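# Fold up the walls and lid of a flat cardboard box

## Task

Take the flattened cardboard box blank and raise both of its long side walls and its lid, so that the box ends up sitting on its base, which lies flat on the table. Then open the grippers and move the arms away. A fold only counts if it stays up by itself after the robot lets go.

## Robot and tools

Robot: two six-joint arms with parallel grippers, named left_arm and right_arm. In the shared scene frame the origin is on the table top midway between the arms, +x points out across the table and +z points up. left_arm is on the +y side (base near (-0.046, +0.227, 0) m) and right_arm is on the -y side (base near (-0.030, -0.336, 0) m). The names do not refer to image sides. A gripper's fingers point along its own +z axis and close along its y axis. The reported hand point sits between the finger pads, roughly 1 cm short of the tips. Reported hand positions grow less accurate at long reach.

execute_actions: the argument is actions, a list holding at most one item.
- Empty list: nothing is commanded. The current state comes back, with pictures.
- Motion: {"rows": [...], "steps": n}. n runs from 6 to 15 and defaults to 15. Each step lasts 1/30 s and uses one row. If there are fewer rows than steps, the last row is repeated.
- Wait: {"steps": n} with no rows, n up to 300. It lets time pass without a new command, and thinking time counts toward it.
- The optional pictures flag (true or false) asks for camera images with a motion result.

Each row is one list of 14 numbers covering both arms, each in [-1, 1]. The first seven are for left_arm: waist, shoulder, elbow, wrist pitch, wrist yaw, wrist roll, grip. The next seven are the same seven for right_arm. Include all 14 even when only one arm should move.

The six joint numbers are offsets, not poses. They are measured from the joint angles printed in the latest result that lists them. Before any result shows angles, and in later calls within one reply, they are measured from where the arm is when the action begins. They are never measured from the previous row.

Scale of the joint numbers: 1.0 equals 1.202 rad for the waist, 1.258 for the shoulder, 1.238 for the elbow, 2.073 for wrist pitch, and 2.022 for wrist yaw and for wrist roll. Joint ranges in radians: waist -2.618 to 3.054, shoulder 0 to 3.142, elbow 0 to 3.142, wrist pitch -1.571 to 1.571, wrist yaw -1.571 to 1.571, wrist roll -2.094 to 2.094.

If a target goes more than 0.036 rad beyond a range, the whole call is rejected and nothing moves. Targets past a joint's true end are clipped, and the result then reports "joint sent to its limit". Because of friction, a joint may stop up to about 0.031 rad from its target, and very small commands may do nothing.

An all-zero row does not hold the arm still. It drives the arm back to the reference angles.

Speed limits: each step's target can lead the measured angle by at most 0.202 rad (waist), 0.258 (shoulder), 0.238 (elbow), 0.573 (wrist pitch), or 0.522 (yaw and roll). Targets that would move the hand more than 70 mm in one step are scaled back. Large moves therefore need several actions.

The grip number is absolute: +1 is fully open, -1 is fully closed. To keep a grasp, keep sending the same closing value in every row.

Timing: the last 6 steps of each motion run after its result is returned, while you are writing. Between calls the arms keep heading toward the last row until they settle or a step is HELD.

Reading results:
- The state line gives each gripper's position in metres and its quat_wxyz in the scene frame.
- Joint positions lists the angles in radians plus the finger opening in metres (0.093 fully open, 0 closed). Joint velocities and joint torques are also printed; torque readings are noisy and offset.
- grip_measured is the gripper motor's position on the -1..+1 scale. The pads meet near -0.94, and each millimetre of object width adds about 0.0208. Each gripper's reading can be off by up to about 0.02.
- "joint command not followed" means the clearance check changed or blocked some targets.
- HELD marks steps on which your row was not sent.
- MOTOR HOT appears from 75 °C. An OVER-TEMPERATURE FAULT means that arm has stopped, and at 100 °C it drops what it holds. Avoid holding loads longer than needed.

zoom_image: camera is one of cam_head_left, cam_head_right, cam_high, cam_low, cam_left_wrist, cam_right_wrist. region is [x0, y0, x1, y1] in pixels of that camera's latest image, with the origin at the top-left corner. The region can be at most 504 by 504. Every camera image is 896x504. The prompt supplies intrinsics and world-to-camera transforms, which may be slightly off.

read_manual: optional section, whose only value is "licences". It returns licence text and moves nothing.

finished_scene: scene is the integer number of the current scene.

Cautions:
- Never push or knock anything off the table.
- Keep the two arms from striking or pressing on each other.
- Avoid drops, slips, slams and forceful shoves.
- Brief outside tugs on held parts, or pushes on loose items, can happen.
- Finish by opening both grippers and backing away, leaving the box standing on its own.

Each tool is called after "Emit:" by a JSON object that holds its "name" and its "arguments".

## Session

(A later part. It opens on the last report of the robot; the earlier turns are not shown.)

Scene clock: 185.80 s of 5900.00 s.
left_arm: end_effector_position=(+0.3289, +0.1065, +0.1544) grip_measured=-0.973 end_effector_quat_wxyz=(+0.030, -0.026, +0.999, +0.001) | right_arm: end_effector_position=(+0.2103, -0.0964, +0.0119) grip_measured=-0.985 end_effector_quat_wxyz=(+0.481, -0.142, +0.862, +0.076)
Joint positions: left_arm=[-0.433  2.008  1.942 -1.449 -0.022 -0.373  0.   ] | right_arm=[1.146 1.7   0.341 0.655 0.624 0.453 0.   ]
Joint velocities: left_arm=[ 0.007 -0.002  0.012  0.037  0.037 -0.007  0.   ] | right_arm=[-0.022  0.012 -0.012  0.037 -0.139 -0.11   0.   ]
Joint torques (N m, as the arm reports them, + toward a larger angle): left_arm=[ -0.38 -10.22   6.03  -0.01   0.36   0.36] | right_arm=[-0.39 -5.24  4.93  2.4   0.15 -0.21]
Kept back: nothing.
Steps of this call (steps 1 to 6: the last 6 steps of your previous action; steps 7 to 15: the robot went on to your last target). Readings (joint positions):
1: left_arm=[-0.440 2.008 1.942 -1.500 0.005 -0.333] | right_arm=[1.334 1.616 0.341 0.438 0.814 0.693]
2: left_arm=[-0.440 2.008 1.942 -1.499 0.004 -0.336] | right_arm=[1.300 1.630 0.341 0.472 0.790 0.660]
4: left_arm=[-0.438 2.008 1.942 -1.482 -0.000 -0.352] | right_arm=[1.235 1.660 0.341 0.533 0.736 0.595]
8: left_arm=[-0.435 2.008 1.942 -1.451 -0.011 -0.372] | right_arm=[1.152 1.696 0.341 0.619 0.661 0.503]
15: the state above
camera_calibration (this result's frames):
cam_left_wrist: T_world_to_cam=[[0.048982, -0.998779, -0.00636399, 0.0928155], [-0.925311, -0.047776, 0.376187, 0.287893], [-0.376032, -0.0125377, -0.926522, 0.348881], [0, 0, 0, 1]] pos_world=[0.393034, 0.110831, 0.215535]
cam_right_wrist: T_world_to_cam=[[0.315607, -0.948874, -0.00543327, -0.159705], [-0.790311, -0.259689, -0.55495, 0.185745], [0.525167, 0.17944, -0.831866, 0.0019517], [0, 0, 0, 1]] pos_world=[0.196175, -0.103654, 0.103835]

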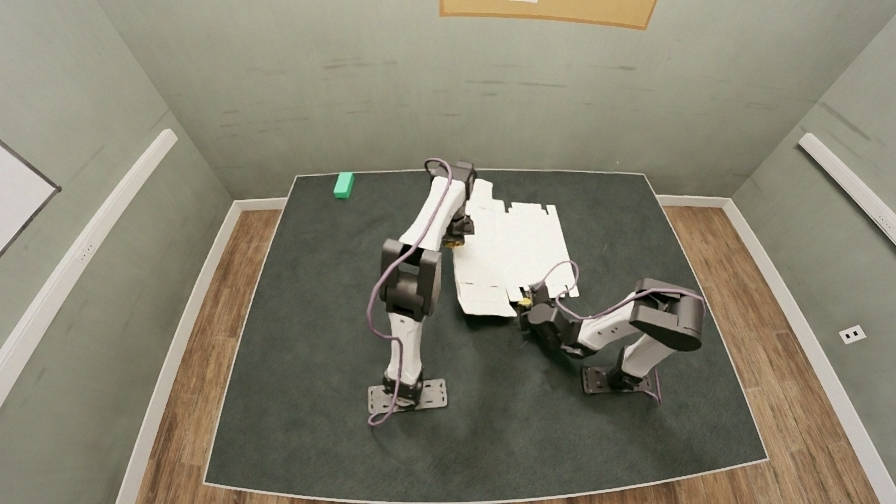

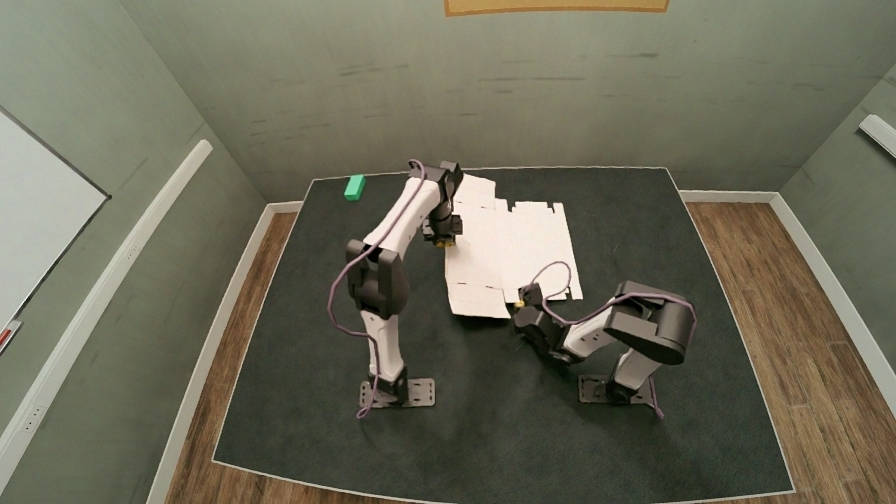

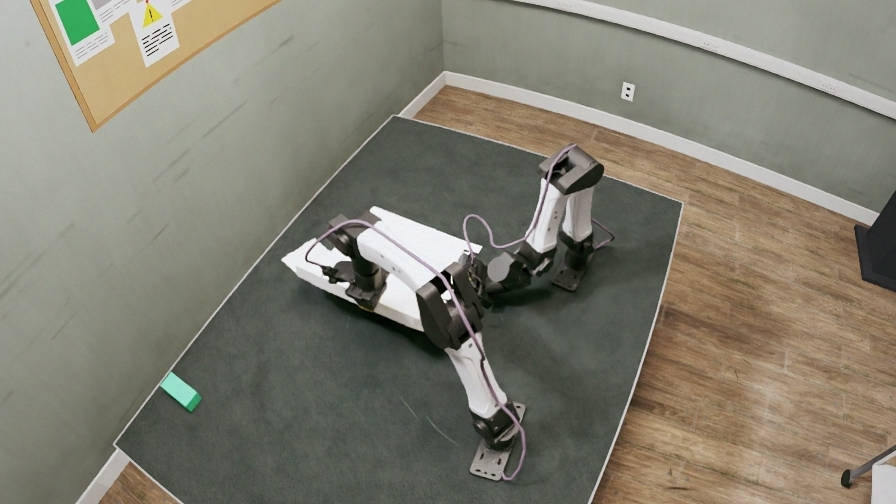

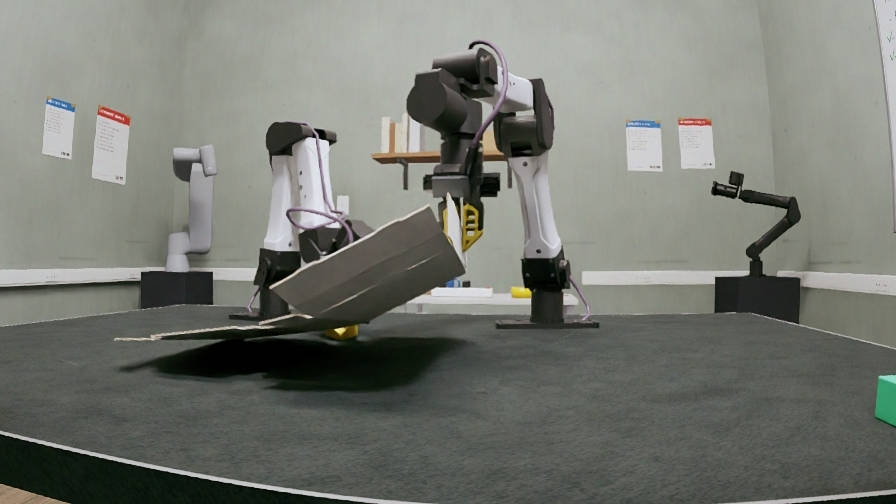

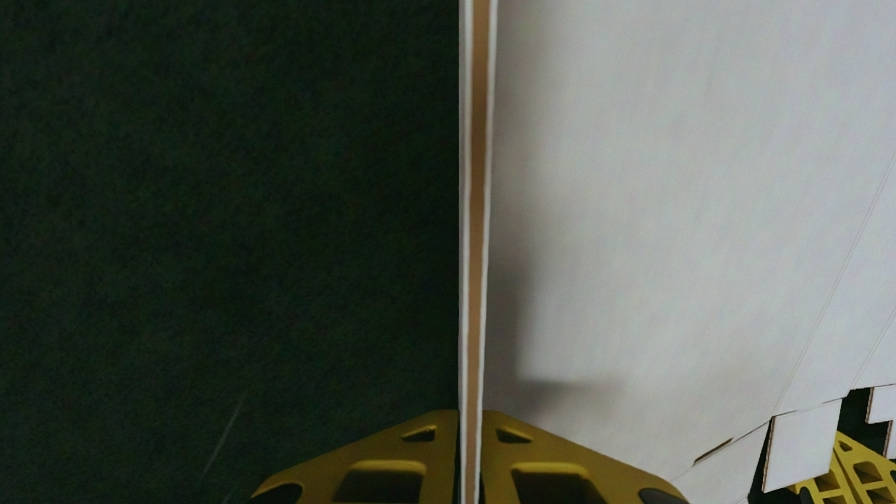

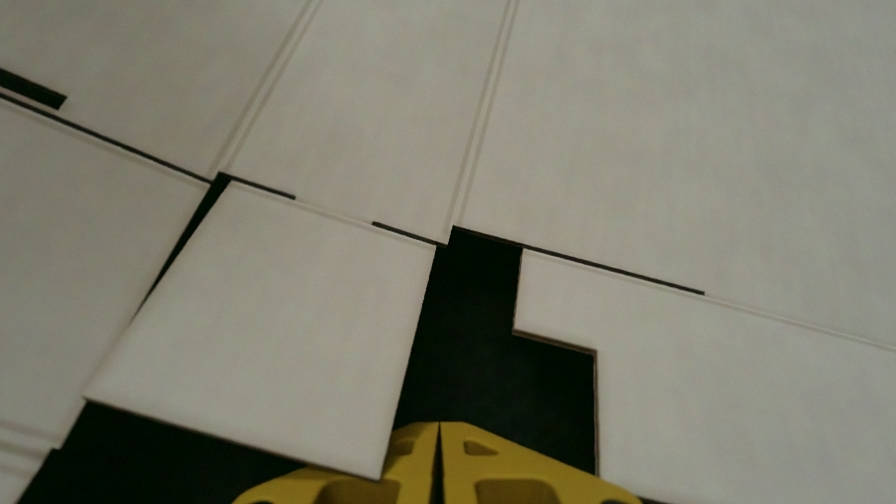

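Emit:
{"name": "execute_actions", "arguments": {"actions": [{"rows": [[0, 0.005, -0.02, 0.011, 0.001, 0.001, -1, 0, 0, 0, 0, 0, 0, -1], [-0.001, 0.01, -0.04, 0.022, 0.002, 0.003, -1, 0, 0, 0, 0, 0, 0, -1], [-0.001, 0.015, -0.06, 0.034, 0.003, 0.004, -1, 0, 0, 0, 0, 0, 0, -1], [-0.002, 0.02, -0.08, 0.045, 0.004, 0.006, -1, 0, 0, 0, 0, 0, 0, -1], [-0.002, 0.025, -0.10, 0.056, 0.005, 0.007, -1, 0, 0, 0, 0, 0, 0, -1], [-0.003, 0.03, -0.12, 0.068, 0.006, 0.008, -1, 0, 0, 0, 0, 0, 0, -1], [-0.003, 0.035, -0.14, 0.079, 0.007, 0.01, -1, 0, 0, 0, 0, 0, 0, -1], [-0.004, 0.04, -0.16, 0.09, 0.008, 0.011, -1, 0, 0, 0, 0, 0, 0, -1], [-0.004, 0.045, -0.18, 0.102, 0.009, 0.013, -1, 0, 0, 0, 0, 0, 0, -1], [-0.005, 0.05, -0.20, 0.113, 0.01, 0.014, -1, 0, 0, 0, 0, 0, 0, -1], [-0.005, 0.055, -0.22, 0.124, 0.011, 0.015, -1, 0, 0, 0, 0, 0, 0, -1], [-0.006, 0.06, -0.245, 0.138, 0.012, 0.017, -1, 0, 0, 0, 0, 0, 0, -1], [-0.006, 0.066, -0.27, 0.15, 0.013, 0.019, -1, 0, 0, 0, 0, 0, 0, -1], [-0.006, 0.071, -0.289, 0.163, 0.013, 0.02, -1, 0, 0, 0, 0, 0, 0, -1]], "steps": 15}]}}

Emit:
{"name": "execute_actions", "arguments": {"actions": [{"steps": 15}], "pictures": true}}

Scene clock: 187.03 s of 5900.00 s.
left_arm: end_effector_position=(+0.3257, +0.1098, +0.1071) grip_measured=-0.973 end_effector_quat_wxyz=(+0.008, -0.025, +1.000, +0.015) | right_arm: end_effector_position=(+0.2091, -0.0969, +0.0098) grip_measured=-0.985 end_effector_quat_wxyz=(+0.477, -0.150, +0.863, +0.072)
Joint positions: left_arm=[-0.433  2.028  1.784 -1.322 -0.034 -0.371  0.   ] | right_arm=[1.146 1.7   0.341 0.644 0.617 0.444 0.   ]
Joint velocities: left_arm=[-0.007  0.242 -0.735  0.608  0.051 -0.007  0.   ] | right_arm=[-0.002 -0.007 -0.007  0.007  0.022  0.022  0.   ]
Joint torques (N m, as the arm reports them, + toward a larger angle): left_arm=[-0.46 -8.76  4.37  0.3   0.31  0.21] | right_arm=[ 0.44 -6.19  4.53  1.95  0.31  0.03]
Steps of this call (steps 1 to 28: the robot went on to your last target; steps 29 to 37: the first 9 steps of this action). Readings (joint positions):
29: left_arm=[-0.433 2.008 1.942 -1.446 -0.029 -0.373] | right_arm=[1.146 1.700 0.341 0.658 0.616 0.441]
30: left_arm=[-0.433 2.008 1.937 -1.439 -0.030 -0.373] | right_arm=[1.146 1.700 0.341 0.655 0.616 0.442]
32: left_arm=[-0.433 2.008 1.907 -1.414 -0.034 -0.372] | right_arm=[1.146 1.700 0.341 0.648 0.617 0.443]
36: left_arm=[-0.433 2.020 1.809 -1.343 -0.034 -0.371] | right_arm=[1.146 1.700 0.341 0.645 0.617 0.444]
37: the state above

Scene clock: 187.53 s of 5900.00 s.
left_arm: end_effector_position=(+0.3242, +0.1132, +0.0361) grip_measured=-0.973 end_effector_quat_wxyz=(-0.012, -0.024, +0.999, +0.024) | right_arm: end_effector_position=(+0.2091, -0.0971, +0.0096) grip_measured=-0.985 end_effector_quat_wxyz=(+0.477, -0.150, +0.863, +0.072)
Joint positions: left_arm=[-0.428  2.098  1.603 -1.116 -0.038 -0.365  0.   ] | right_arm=[1.146 1.7   0.341 0.643 0.618 0.445 0.   ]
Joint velocities: left_arm=[-0.037  0.002  0.002  0.022  0.007  0.007  0.   ] | right_arm=[-0.017  0.002 -0.002 -0.022  0.007  0.022  0.   ]
Joint torques (N m, as the arm reports them, + toward a larger angle): left_arm=[ -1.02 -10.74   4.28   0.32   0.42   0.23] | right_arm=[ 0.43 -6.13  4.61  1.96  0.3   0.02]
Kept back: nothing.
Steps of this call (steps 1 to 6: the last 6 steps of your previous action; steps 7 to 15: the robot went on to your last target). Readings (joint positions):
1: left_arm=[-0.433 2.037 1.758 -1.300 -0.034 -0.370] | right_arm=[1.146 1.700 0.341 0.644 0.617 0.444]
2: left_arm=[-0.433 2.046 1.733 -1.278 -0.034 -0.370] | right_arm=[1.146 1.700 0.341 0.644 0.617 0.444]
4: left_arm=[-0.433 2.063 1.678 -1.226 -0.034 -0.369] | right_arm=[1.146 1.700 0.341 0.644 0.617 0.445]
8: left_arm=[-0.428 2.093 1.609 -1.142 -0.041 -0.373] | right_arm=[1.146 1.700 0.341 0.643 0.618 0.445]
15: the state above
camera_calibration (this result's frames):
cam_left_wrist: T_world_to_cam=[[0.043775, -0.997493, -0.0556028, 0.102337], [-0.889751, -0.064237, 0.451904, 0.315994], [-0.454343, 0.0296906, -0.890332, 0.25687], [0, 0, 0, 1]] pos_world=[0.393384, 0.114752, 0.0915906]
cam_right_wrist: T_world_to_cam=[[0.323941, -0.946051, 0.00702652, -0.161559], [-0.79162, -0.275113, -0.545574, 0.182003], [0.518074, 0.171171, -0.838033, 0.00159816], [0, 0, 0, 1]] pos_world=[0.195585, -0.103045, 0.101771]

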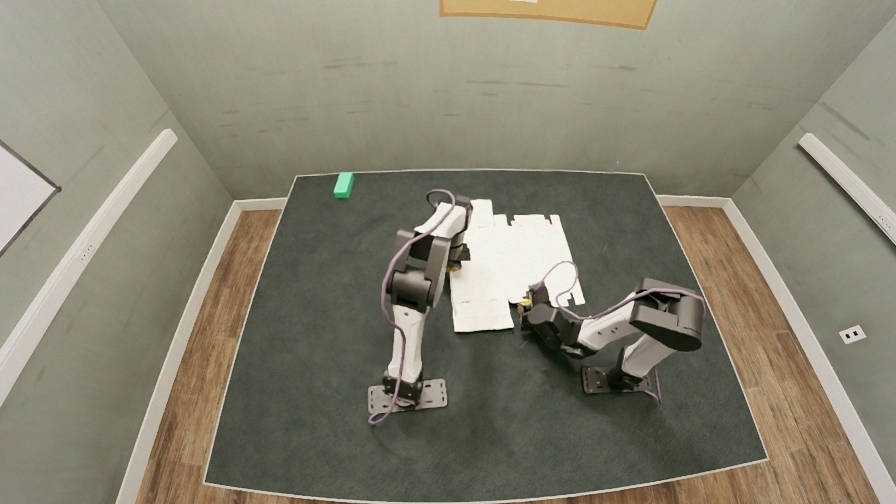

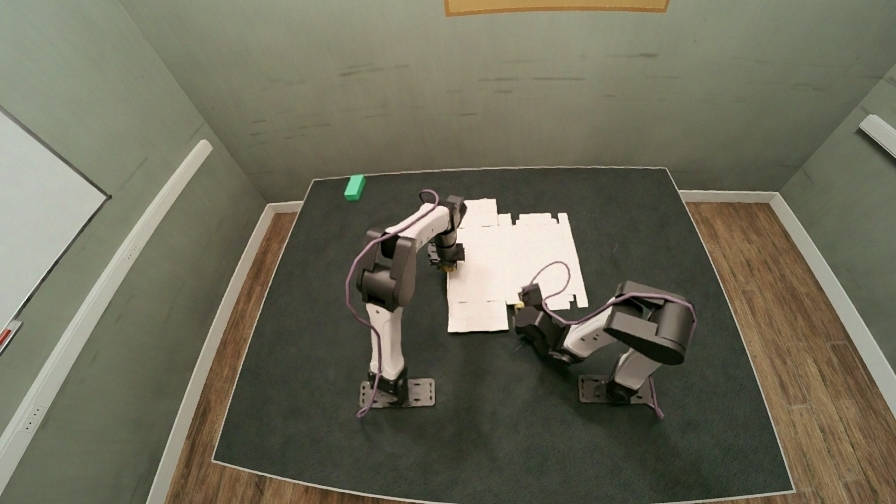

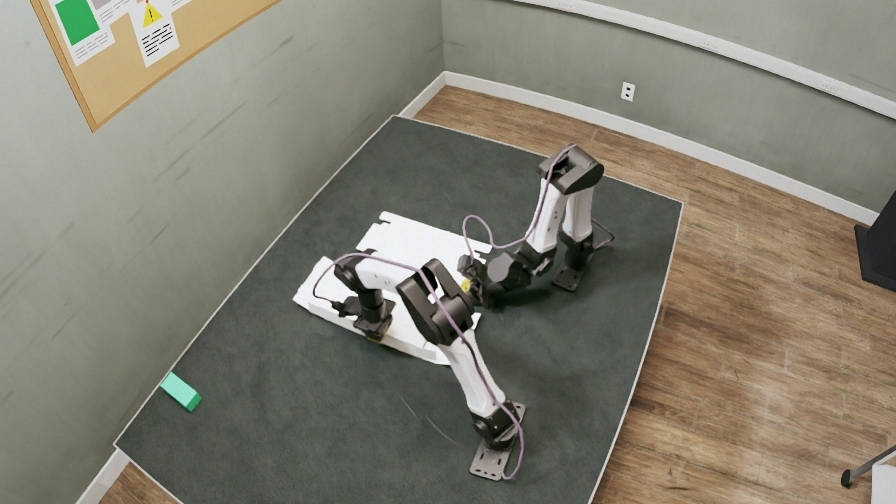

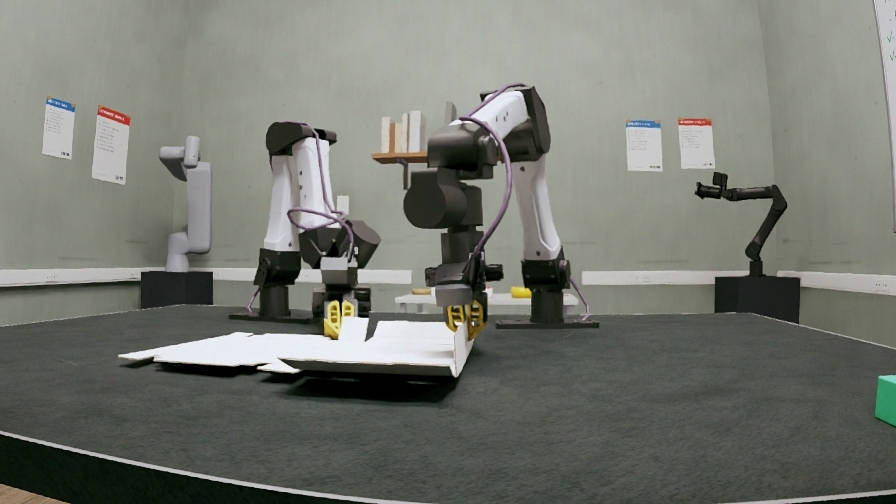

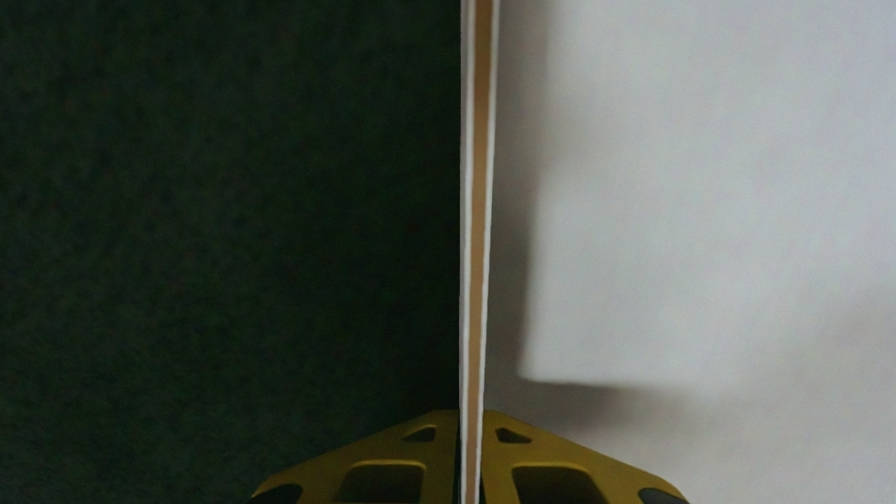

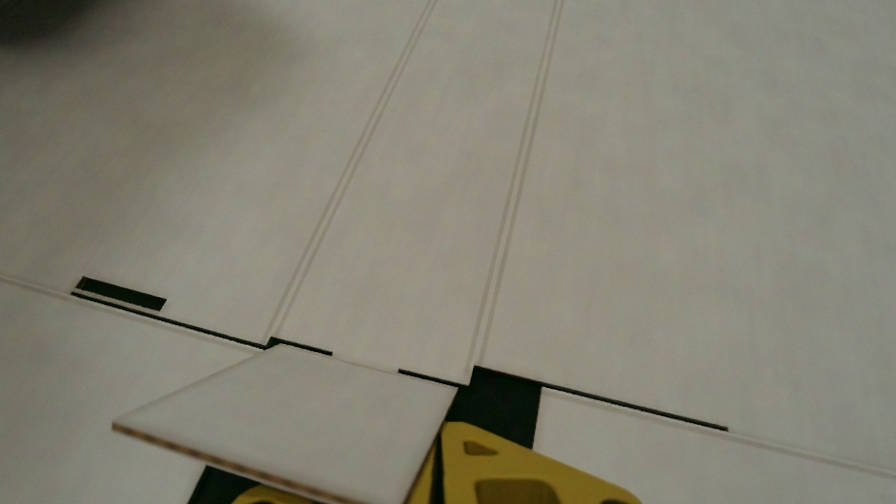

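Emit:
{"name": "execute_actions", "arguments": {"actions": [{"rows": [[0, 0, 0, 0, 0, 0, -1, 0.032, -0.012, -0.004, -0.01, 0.014, 0.015, -1], [0, 0, 0, 0, 0, 0, -1, 0.064, -0.023, -0.009, -0.02, 0.028, 0.03, -1], [0, 0, 0, 0, 0, 0, -1, 0.096, -0.035, -0.013, -0.03, 0.042, 0.044, -1], [0, 0, 0, 0, 0, 0, -1, 0.128, -0.047, -0.018, -0.04, 0.057, 0.058, -1], [0, 0, 0, 0, 0, 0, -1, 0.16, -0.058, -0.022, -0.05, 0.071, 0.072, -1], [0, 0, 0, 0, 0, 0, -1, 0.192, -0.07, -0.027, -0.061, 0.085, 0.087, -1], [0, -0.007, 0.032, -0.021, 0.002, 0, -1, 0.206, -0.102, -0.004, -0.105, 0.091, 0.166, -1], [0, -0.014, 0.064, -0.042, 0.003, 0, -1, 0.219, -0.134, 0.018, -0.148, 0.097, 0.244, -1], [0, -0.021, 0.097, -0.064, 0.005, 0, -1, 0.233, -0.165, 0.041, -0.192, 0.103, 0.323, -1], [0, -0.028, 0.129, -0.085, 0.007, 0, -1, 0.246, -0.197, 0.064, -0.235, 0.109, 0.401, -1], [0, -0.034, 0.161, -0.107, 0.008, 0, -1, 0.26, -0.229, 0.086, -0.279, 0.115, 0.48, -1], [0, -0.041, 0.194, -0.128, 0.01, 0, -1, 0.273, -0.261, 0.109, -0.322, 0.12, 0.558, -1], [0, -0.048, 0.226, -0.149, 0.012, 0, -1, 0.287, -0.292, 0.132, -0.366, 0.126, 0.637, -0.6], [0, -0.055, 0.259, -0.171, 0.013, 0, -1, 0.30, -0.324, 0.154, -0.409, 0.132, 0.715, -0.3], [0, -0.062, 0.291, -0.192, 0.015, 0, -1, 0.314, -0.356, 0.177, -0.453, 0.138, 0.794, 0.0]], "steps": 15}]}}

Emit:
{"name": "execute_actions", "arguments": {"actions": [{"steps": 25}], "pictures": true}}

Scene clock: 199.90 s of 5900.00 s.
left_arm: end_effector_position=(+0.3236, +0.1135, +0.0446) grip_measured=-0.973 end_effector_quat_wxyz=(-0.018, -0.022, +0.999, +0.026) | right_arm: end_effector_position=(+0.1534, -0.0722, +0.0273) grip_measured=-0.985 end_effector_quat_wxyz=(+0.474, -0.122, +0.862, +0.132)
Joint positions: left_arm=[-0.427  2.098  1.637 -1.161 -0.037 -0.359  0.   ] | right_arm=[1.395 1.578 0.343 0.458 0.746 0.719 0.   ]
Joint velocities: left_arm=[-0.002 -0.002  0.696 -0.769  0.066 -0.022  0.   ] | right_arm=[ 0.525 -1.038  0.105 -1.736  0.432  2.542  0.   ]
Joint torques (N m, as the arm reports them, + toward a larger angle): left_arm=[  0.06 -12.85   9.11   0.71   0.05  -0.11] | right_arm=[ 0.29 -7.37  8.38  2.12  0.42 -0.02]
Steps of this call (steps 1 to 15: the robot went on to your last target; steps 16 to 90: nothing new was sent; then 9.07 s passed at rest; steps 91 to 99: the first 9 steps of this action). Readings (joint positions):
91: left_arm=[-0.427 2.098 1.603 -1.112 -0.037 -0.363] | right_arm=[1.151 1.700 0.341 0.640 0.623 0.449]
92: left_arm=[-0.427 2.098 1.603 -1.112 -0.037 -0.363] | right_arm=[1.166 1.700 0.341 0.635 0.634 0.457]
94: left_arm=[-0.427 2.098 1.603 -1.112 -0.037 -0.363] | right_arm=[1.226 1.687 0.341 0.607 0.664 0.486]
98: left_arm=[-0.427 2.098 1.617 -1.133 -0.037 -0.361] | right_arm=[1.374 1.613 0.339 0.512 0.730 0.634]
99: the state above

Scene clock: 200.73 s of 5900.00 s.
left_arm: end_effector_position=(+0.3204, +0.1120, +0.1543) grip_measured=-0.973 end_effector_quat_wxyz=(+0.009, -0.023, +1.000, +0.009) | right_arm: end_effector_position=(+0.1311, -0.0919, +0.0995) grip_measured=-0.002 end_effector_quat_wxyz=(+0.362, +0.365, +0.795, +0.322)
Joint positions: left_arm=[-0.427  2.015  1.953 -1.498 -0.023 -0.36   0.   ] | right_arm=[ 1.517  1.255  0.548 -0.287  0.886  2.029  0.045]
Joint velocities: left_arm=[-0.012 -0.007  0.002 -0.095 -0.022 -0.007  0.   ] | right_arm=[-0.007 -0.002 -0.007 -0.066  0.037  0.022 -0.001]
Joint torques (N m, as the arm reports them, + toward a larger angle): left_arm=[ 0.14 -9.87  6.65  0.29  0.17 -0.08] | right_arm=[ 0.88 -4.24  7.7   1.23  0.5  -0.01]
Kept back: nothing.
Steps of this call (steps 1 to 6: the last 6 steps of your previous action; steps 7 to 25: the robot went on to your last target). Readings (joint positions):
1: left_arm=[-0.427 2.098 1.667 -1.192 -0.036 -0.359] | right_arm=[1.412 1.541 0.353 0.395 0.761 0.817]
2: left_arm=[-0.427 2.098 1.705 -1.222 -0.036 -0.359] | right_arm=[1.427 1.502 0.371 0.326 0.776 0.916]
4: left_arm=[-0.427 2.092 1.788 -1.280 -0.032 -0.359] | right_arm=[1.457 1.422 0.424 0.182 0.804 1.115]
8: left_arm=[-0.427 2.049 1.927 -1.391 -0.027 -0.359] | right_arm=[1.513 1.277 0.531 -0.070 0.851 1.510]
25: the state above
camera_calibration (this result's frames):
cam_left_wrist: T_world_to_cam=[[0.0415147, -0.998836, -0.0245482, 0.103964], [-0.908563, -0.0479617, 0.414985, 0.269087], [-0.41568, 0.00507564, -0.909497, 0.35375], [0, 0, 0, 1]] pos_world=[0.387213, 0.114953, 0.21262]
cam_right_wrist: T_world_to_cam=[[-0.349008, -0.516705, -0.781799, 0.0741908], [-0.763223, 0.640807, -0.0828055, 0.205198], [0.543769, 0.567788, -0.618007, 0.127562], [0, 0, 0, 1]] pos_world=[0.11314, -0.165586, 0.153828]

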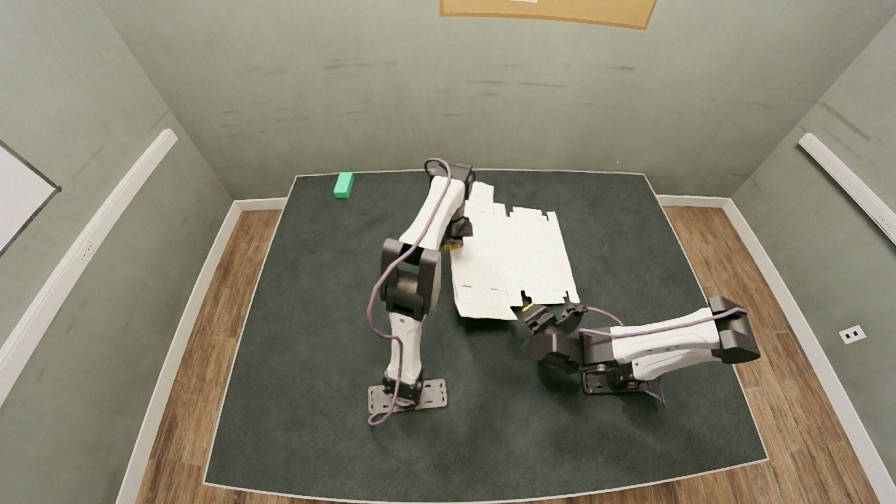

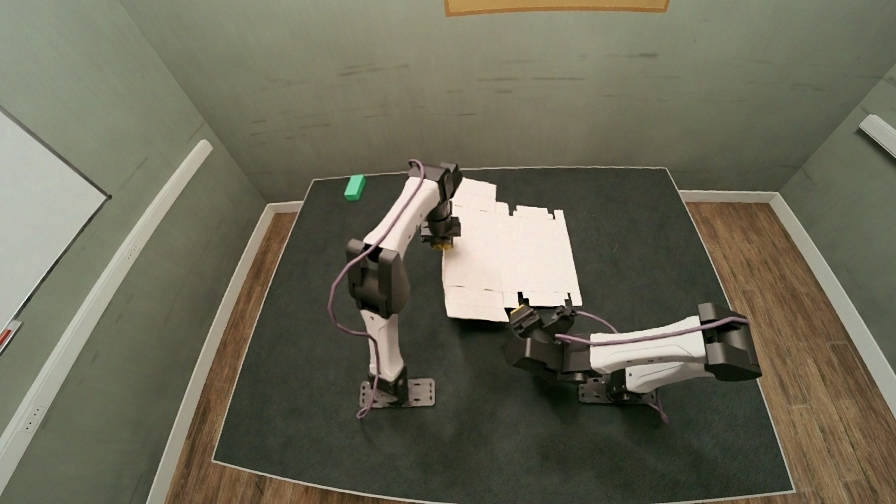

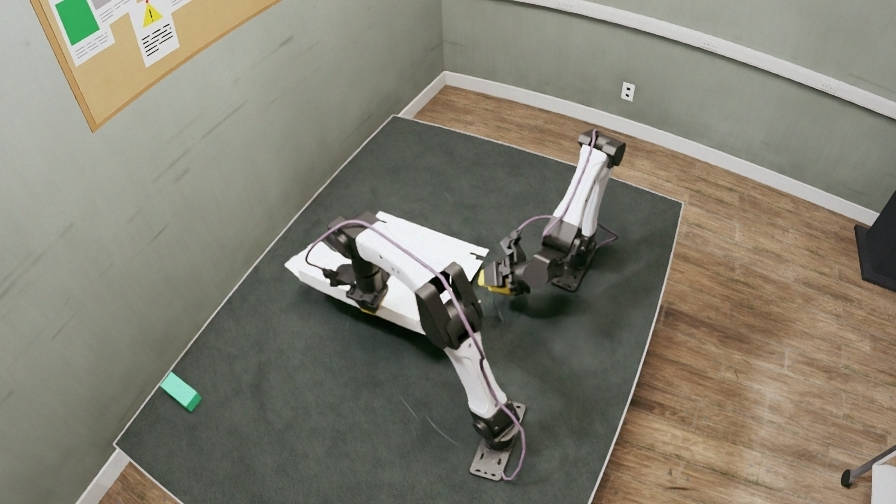

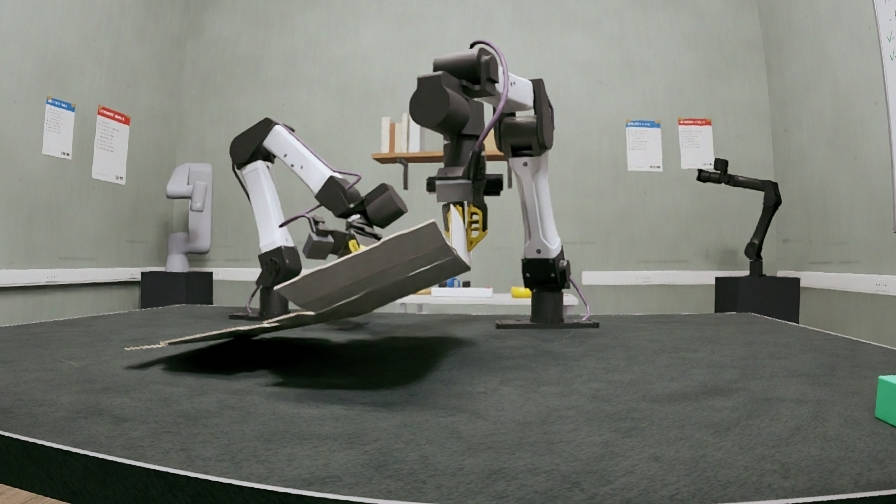

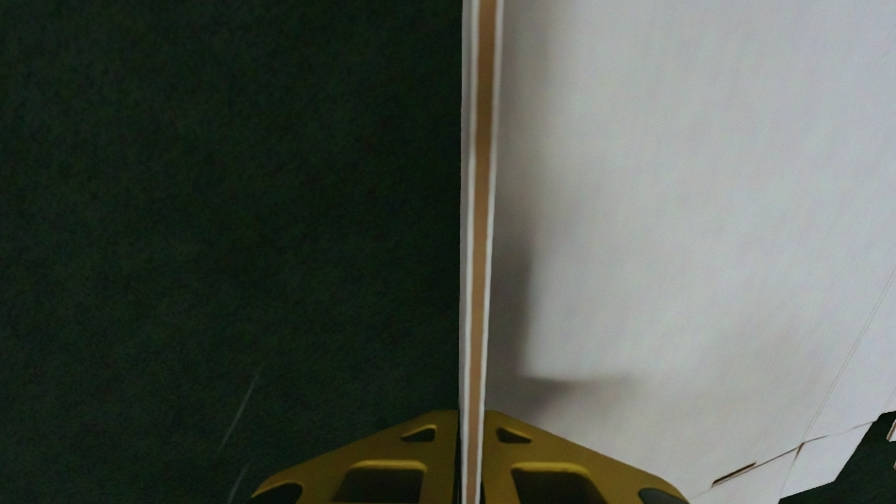

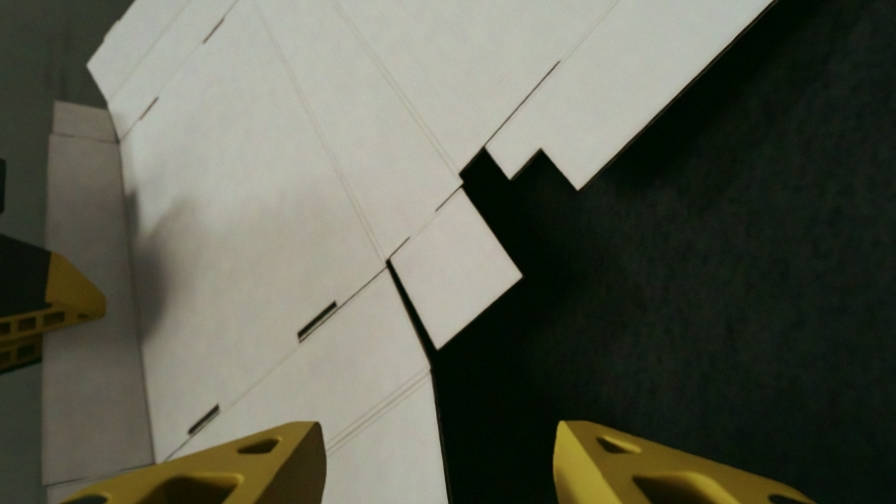

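Emit:
{"name": "execute_actions", "arguments": {"actions": []}}

Scene clock: 202.03 s of 5900.00 s.
left_arm: end_effector_position=(+0.3202, +0.1121, +0.1543) grip_measured=-0.973 end_effector_quat_wxyz=(+0.008, -0.023, +1.000, +0.009) | right_arm: end_effector_position=(+0.1311, -0.0926, +0.0991) grip_measured=-0.002 end_effector_quat_wxyz=(+0.361, +0.369, +0.794, +0.322)
Joint positions: left_arm=[-0.427  2.015  1.953 -1.499 -0.023 -0.36   0.   ] | right_arm=[ 1.517  1.255  0.548 -0.291  0.886  2.04   0.045]
Joint velocities: left_arm=[-0.027  0.007  0.007 -0.007 -0.081 -0.022  0.   ] | right_arm=[ 0.002 -0.002 -0.007  0.007  0.037  0.051 -0.   ]
Joint torques (N m, as the arm reports them, + toward a larger angle): left_arm=[ 0.08 -9.82  6.65  0.29  0.16 -0.1 ] | right_arm=[ 0.85 -4.21  7.7   1.23  0.51 -0.01]
Kept back: nothing.
Steps of this call (steps 1 to 30: the robot went on to your last target; steps 31 to 39: nothing new was sent). Readings (joint positions):
1: left_arm=[-0.427 2.015 1.953 -1.499 -0.023 -0.360] | right_arm=[1.517 1.255 0.548 -0.287 0.886 2.031]
2: left_arm=[-0.427 2.015 1.953 -1.499 -0.023 -0.360] | right_arm=[1.517 1.255 0.548 -0.288 0.886 2.033]
4: left_arm=[-0.427 2.015 1.953 -1.499 -0.023 -0.360] | right_arm=[1.517 1.255 0.548 -0.289 0.886 2.035]
8: left_arm=[-0.427 2.015 1.953 -1.499 -0.023 -0.360] | right_arm=[1.517 1.255 0.548 -0.290 0.886 2.038]
39: the state above
All arms were judged still, so your last target was given up. Only a new action makes them travel on or press farther. Fingers that are still opening or closing keep moving.
camera_calibration (this result's frames):
cam_left_wrist: T_world_to_cam=[[0.0418688, -0.998812, -0.0249406, 0.104005], [-0.908096, -0.0484525, 0.41595, 0.268609], [-0.416665, 0.00523306, -0.909045, 0.353866], [0, 0, 0, 1]] pos_world=[0.387012, 0.115044, 0.212546]
cam_right_wrist: T_world_to_cam=[[-0.354775, -0.510209, -0.783468, 0.0750674], [-0.759298, 0.646175, -0.0769722, 0.204965], [0.545529, 0.567577, -0.616647, 0.127347], [0, 0, 0, 1]] pos_world=[0.11279, -0.166422, 0.153118]

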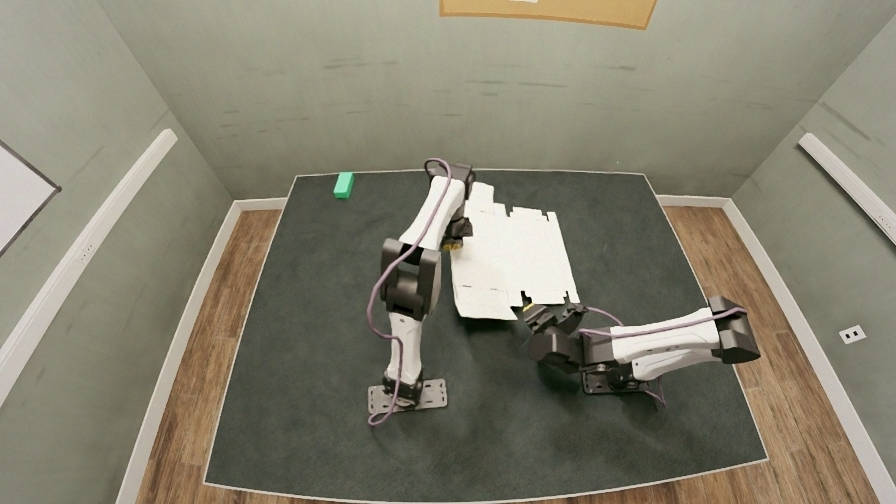

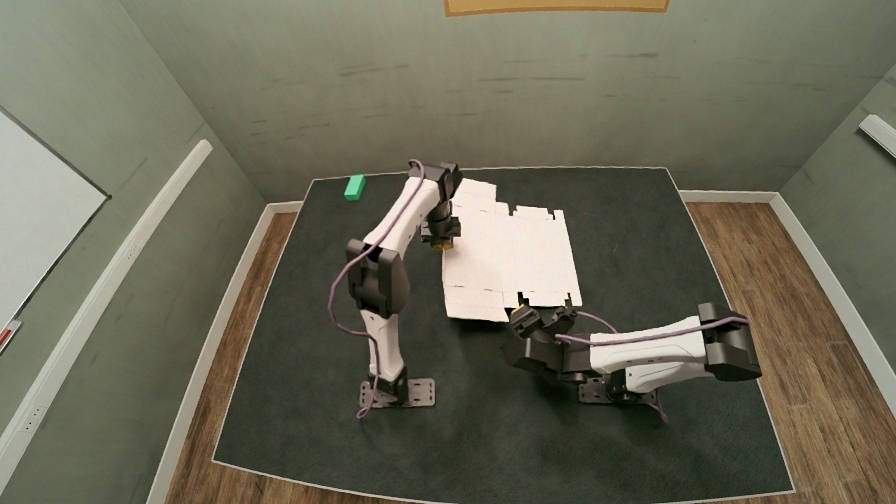

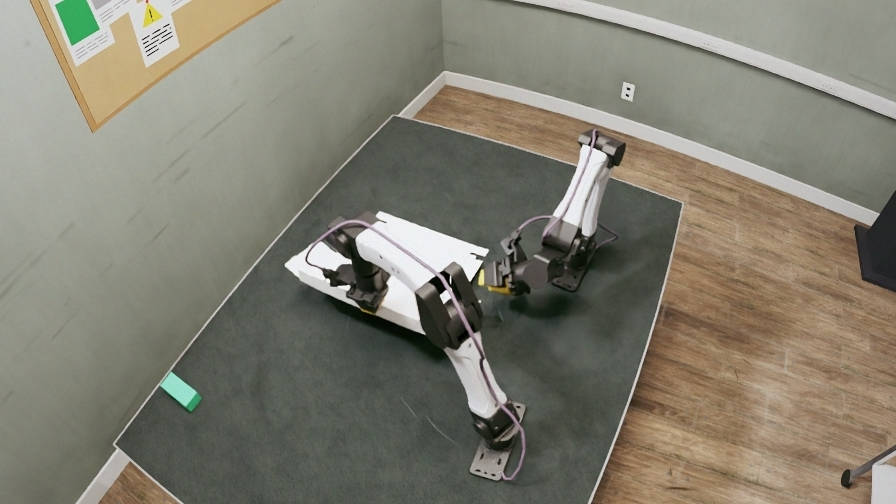

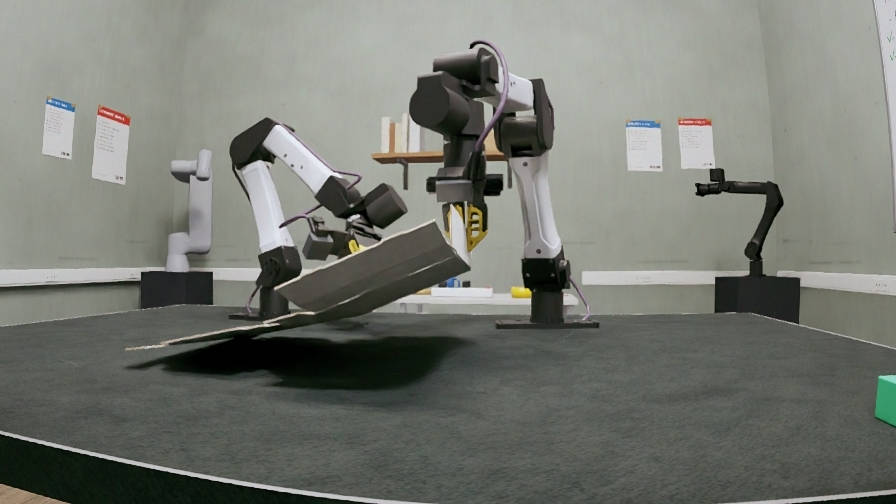

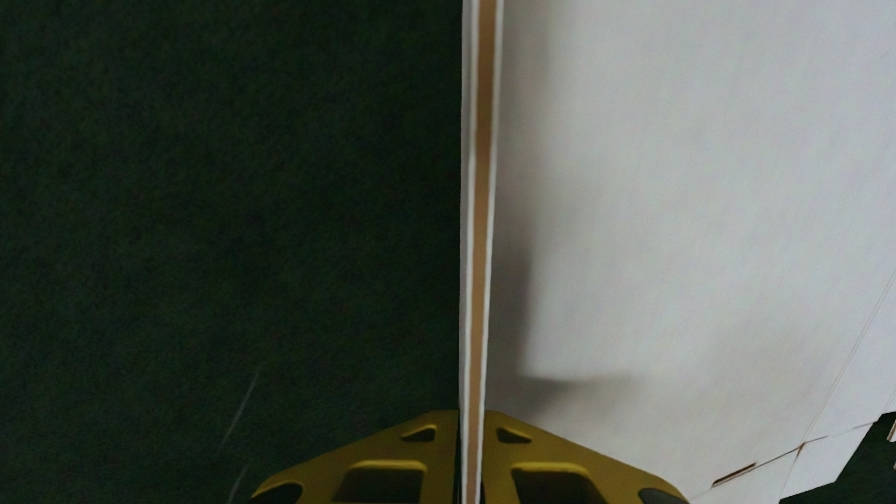

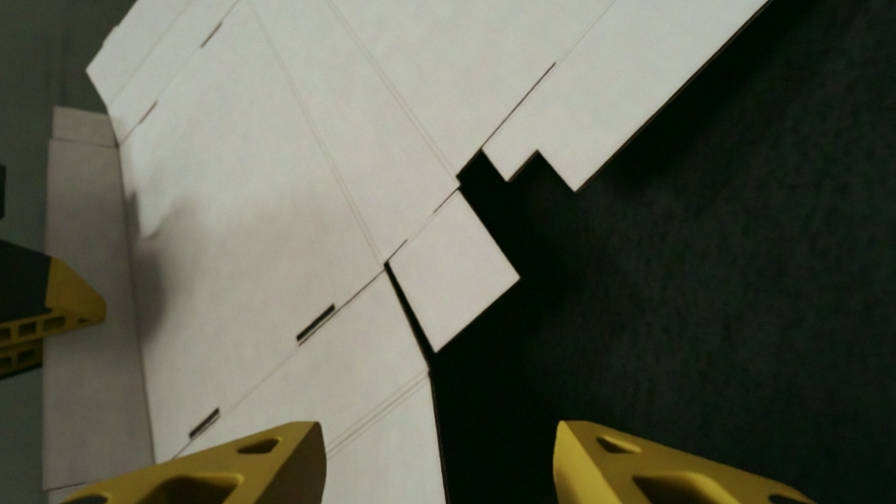

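Emit:
{"name": "execute_actions", "arguments": {"actions": [{"rows": [[0,0,0,0,0,0,-1, -0.05,0.045,-0.008,0.06,-0.017,0,0.2],[0,0,0,0,0,0,-1, -0.095,0.088,-0.016,0.113,-0.034,0,0.2]], "steps": 15}], "pictures": true}}

Scene clock: 207.03 s of 5900.00 s.
left_arm: end_effector_position=(+0.3202, +0.1121, +0.1543) grip_measured=-0.973 end_effector_quat_wxyz=(+0.008, -0.023, +1.000, +0.009) | right_arm: end_effector_position=(+0.1581, -0.0824, +0.0867) grip_measured=+0.198 end_effector_quat_wxyz=(+0.348, +0.420, +0.768, +0.336)
Joint positions: left_arm=[-0.427  2.015  1.953 -1.499 -0.023 -0.36   0.   ] | right_arm=[ 1.408  1.359  0.548 -0.109  0.837  2.04   0.055]
Joint velocities: left_arm=[-0.007  0.002  0.002  0.007  0.022 -0.037  0.   ] | right_arm=[ 0.007 -0.012  0.017  0.271 -0.125 -0.007 -0.   ]
Joint torques (N m, as the arm reports them, + toward a larger angle): left_arm=[  0.17 -10.21   5.86   0.44   0.    -0.04] | right_arm=[ 0.13 -4.11  4.99  1.53  0.26 -0.15]
Steps of this call (steps 1 to 90: nothing new was sent; then 1.70 s passed at rest; steps 91 to 99: the first 9 steps of this action). Readings (joint positions):
91: left_arm=[-0.427 2.015 1.953 -1.499 -0.023 -0.360] | right_arm=[1.509 1.261 0.548 -0.277 0.881 2.040]
92: left_arm=[-0.427 2.015 1.953 -1.499 -0.023 -0.360] | right_arm=[1.482 1.280 0.548 -0.240 0.872 2.040]
94: left_arm=[-0.427 2.015 1.953 -1.499 -0.023 -0.360] | right_arm=[1.427 1.331 0.548 -0.174 0.857 2.040]
98: left_arm=[-0.427 2.015 1.953 -1.499 -0.023 -0.360] | right_arm=[1.408 1.359 0.548 -0.120 0.839 2.040]
99: the state above
camera_calibration (this result's frames):
cam_left_wrist: T_world_to_cam=[[0.0418688, -0.998812, -0.0249406, 0.104005], [-0.908096, -0.0484525, 0.41595, 0.268609], [-0.416665, 0.00523306, -0.909045, 0.353866], [0, 0, 0, 1]] pos_world=[0.387012, 0.115044, 0.212546]
cam_right_wrist: T_world_to_cam=[[-0.412769, -0.411815, -0.812423, 0.0999052], [-0.705097, 0.70911, -0.00120613, 0.208021], [0.576593, 0.572339, -0.583068, 0.0918119], [0, 0, 0, 1]] pos_world=[0.134975, -0.158915, 0.134949]

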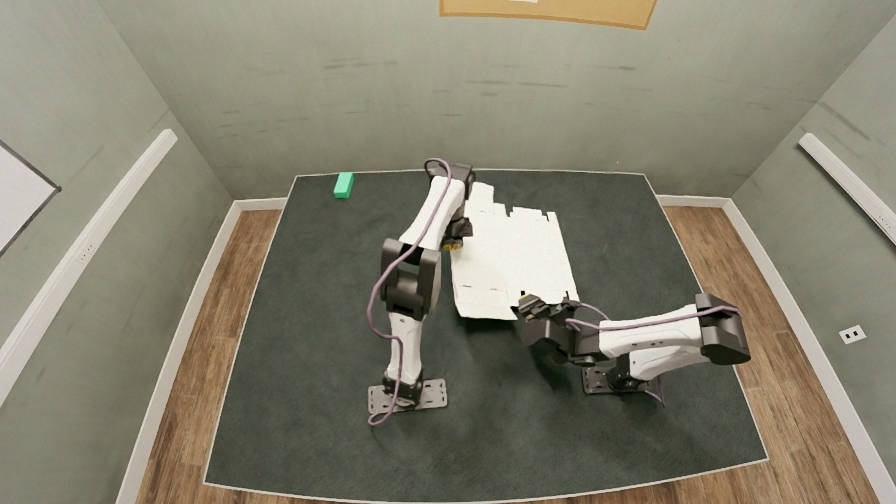

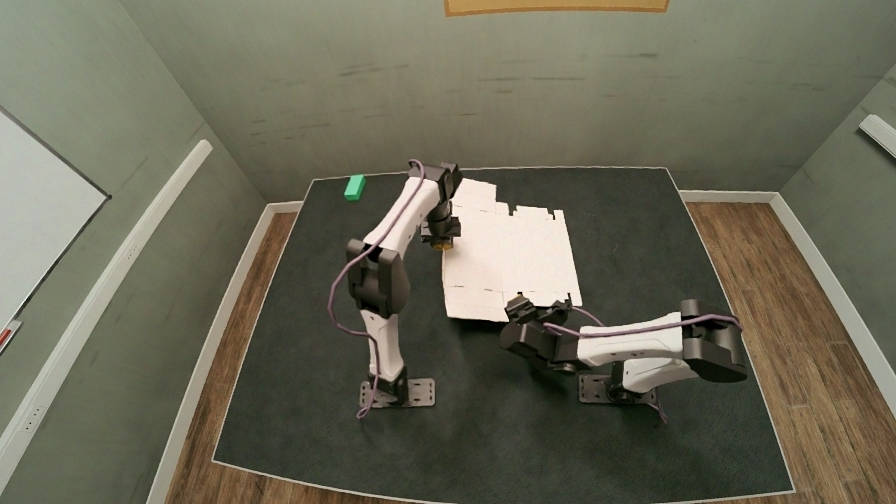

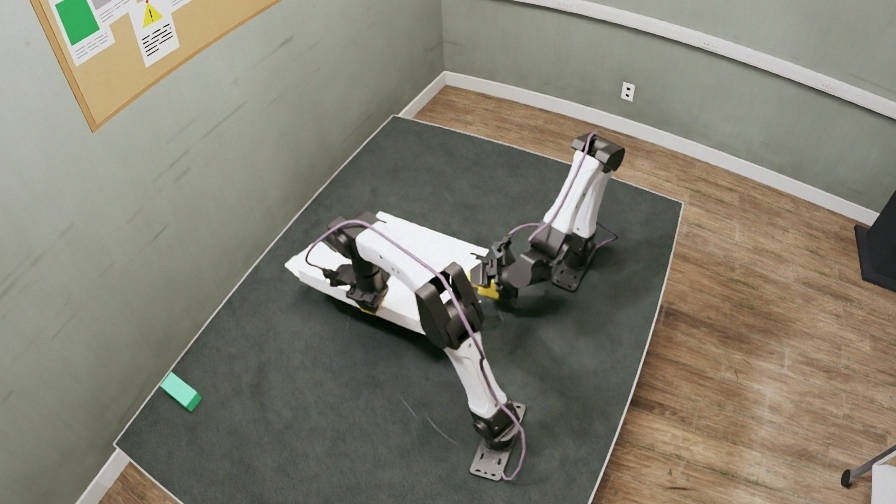

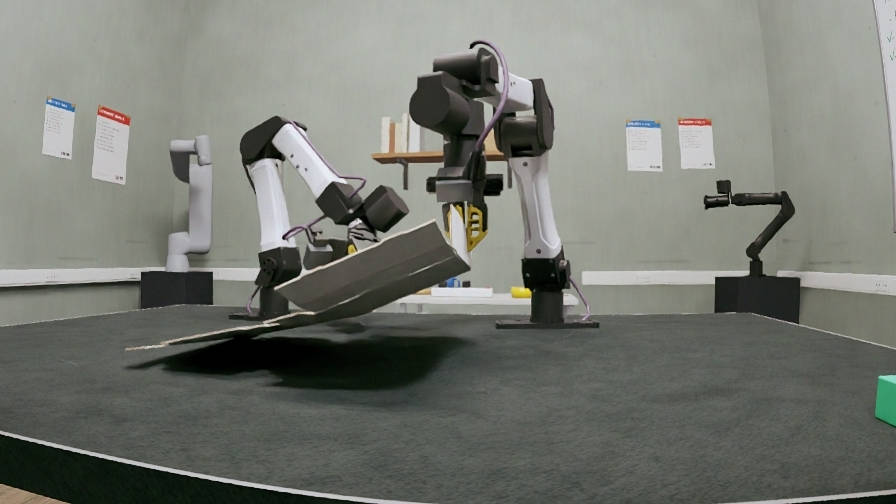

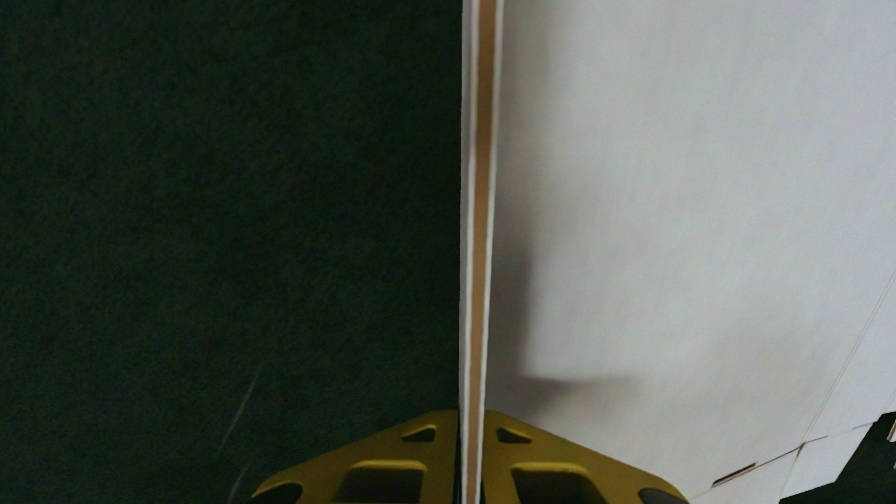

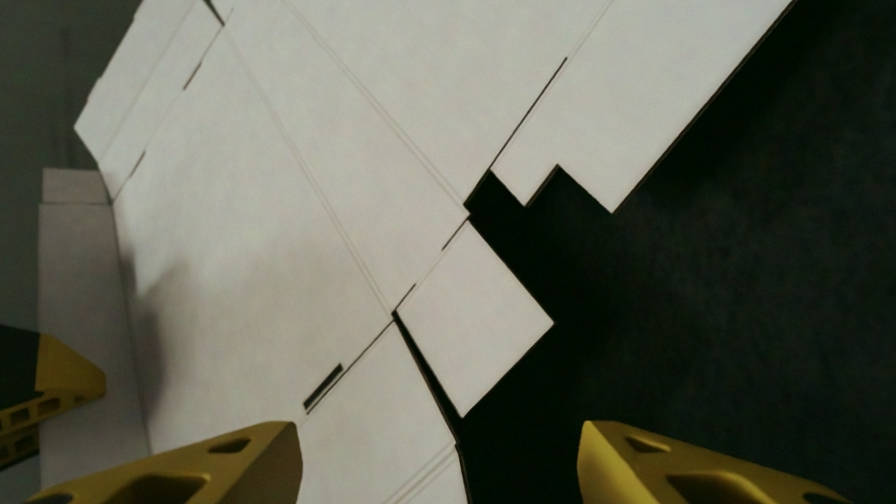

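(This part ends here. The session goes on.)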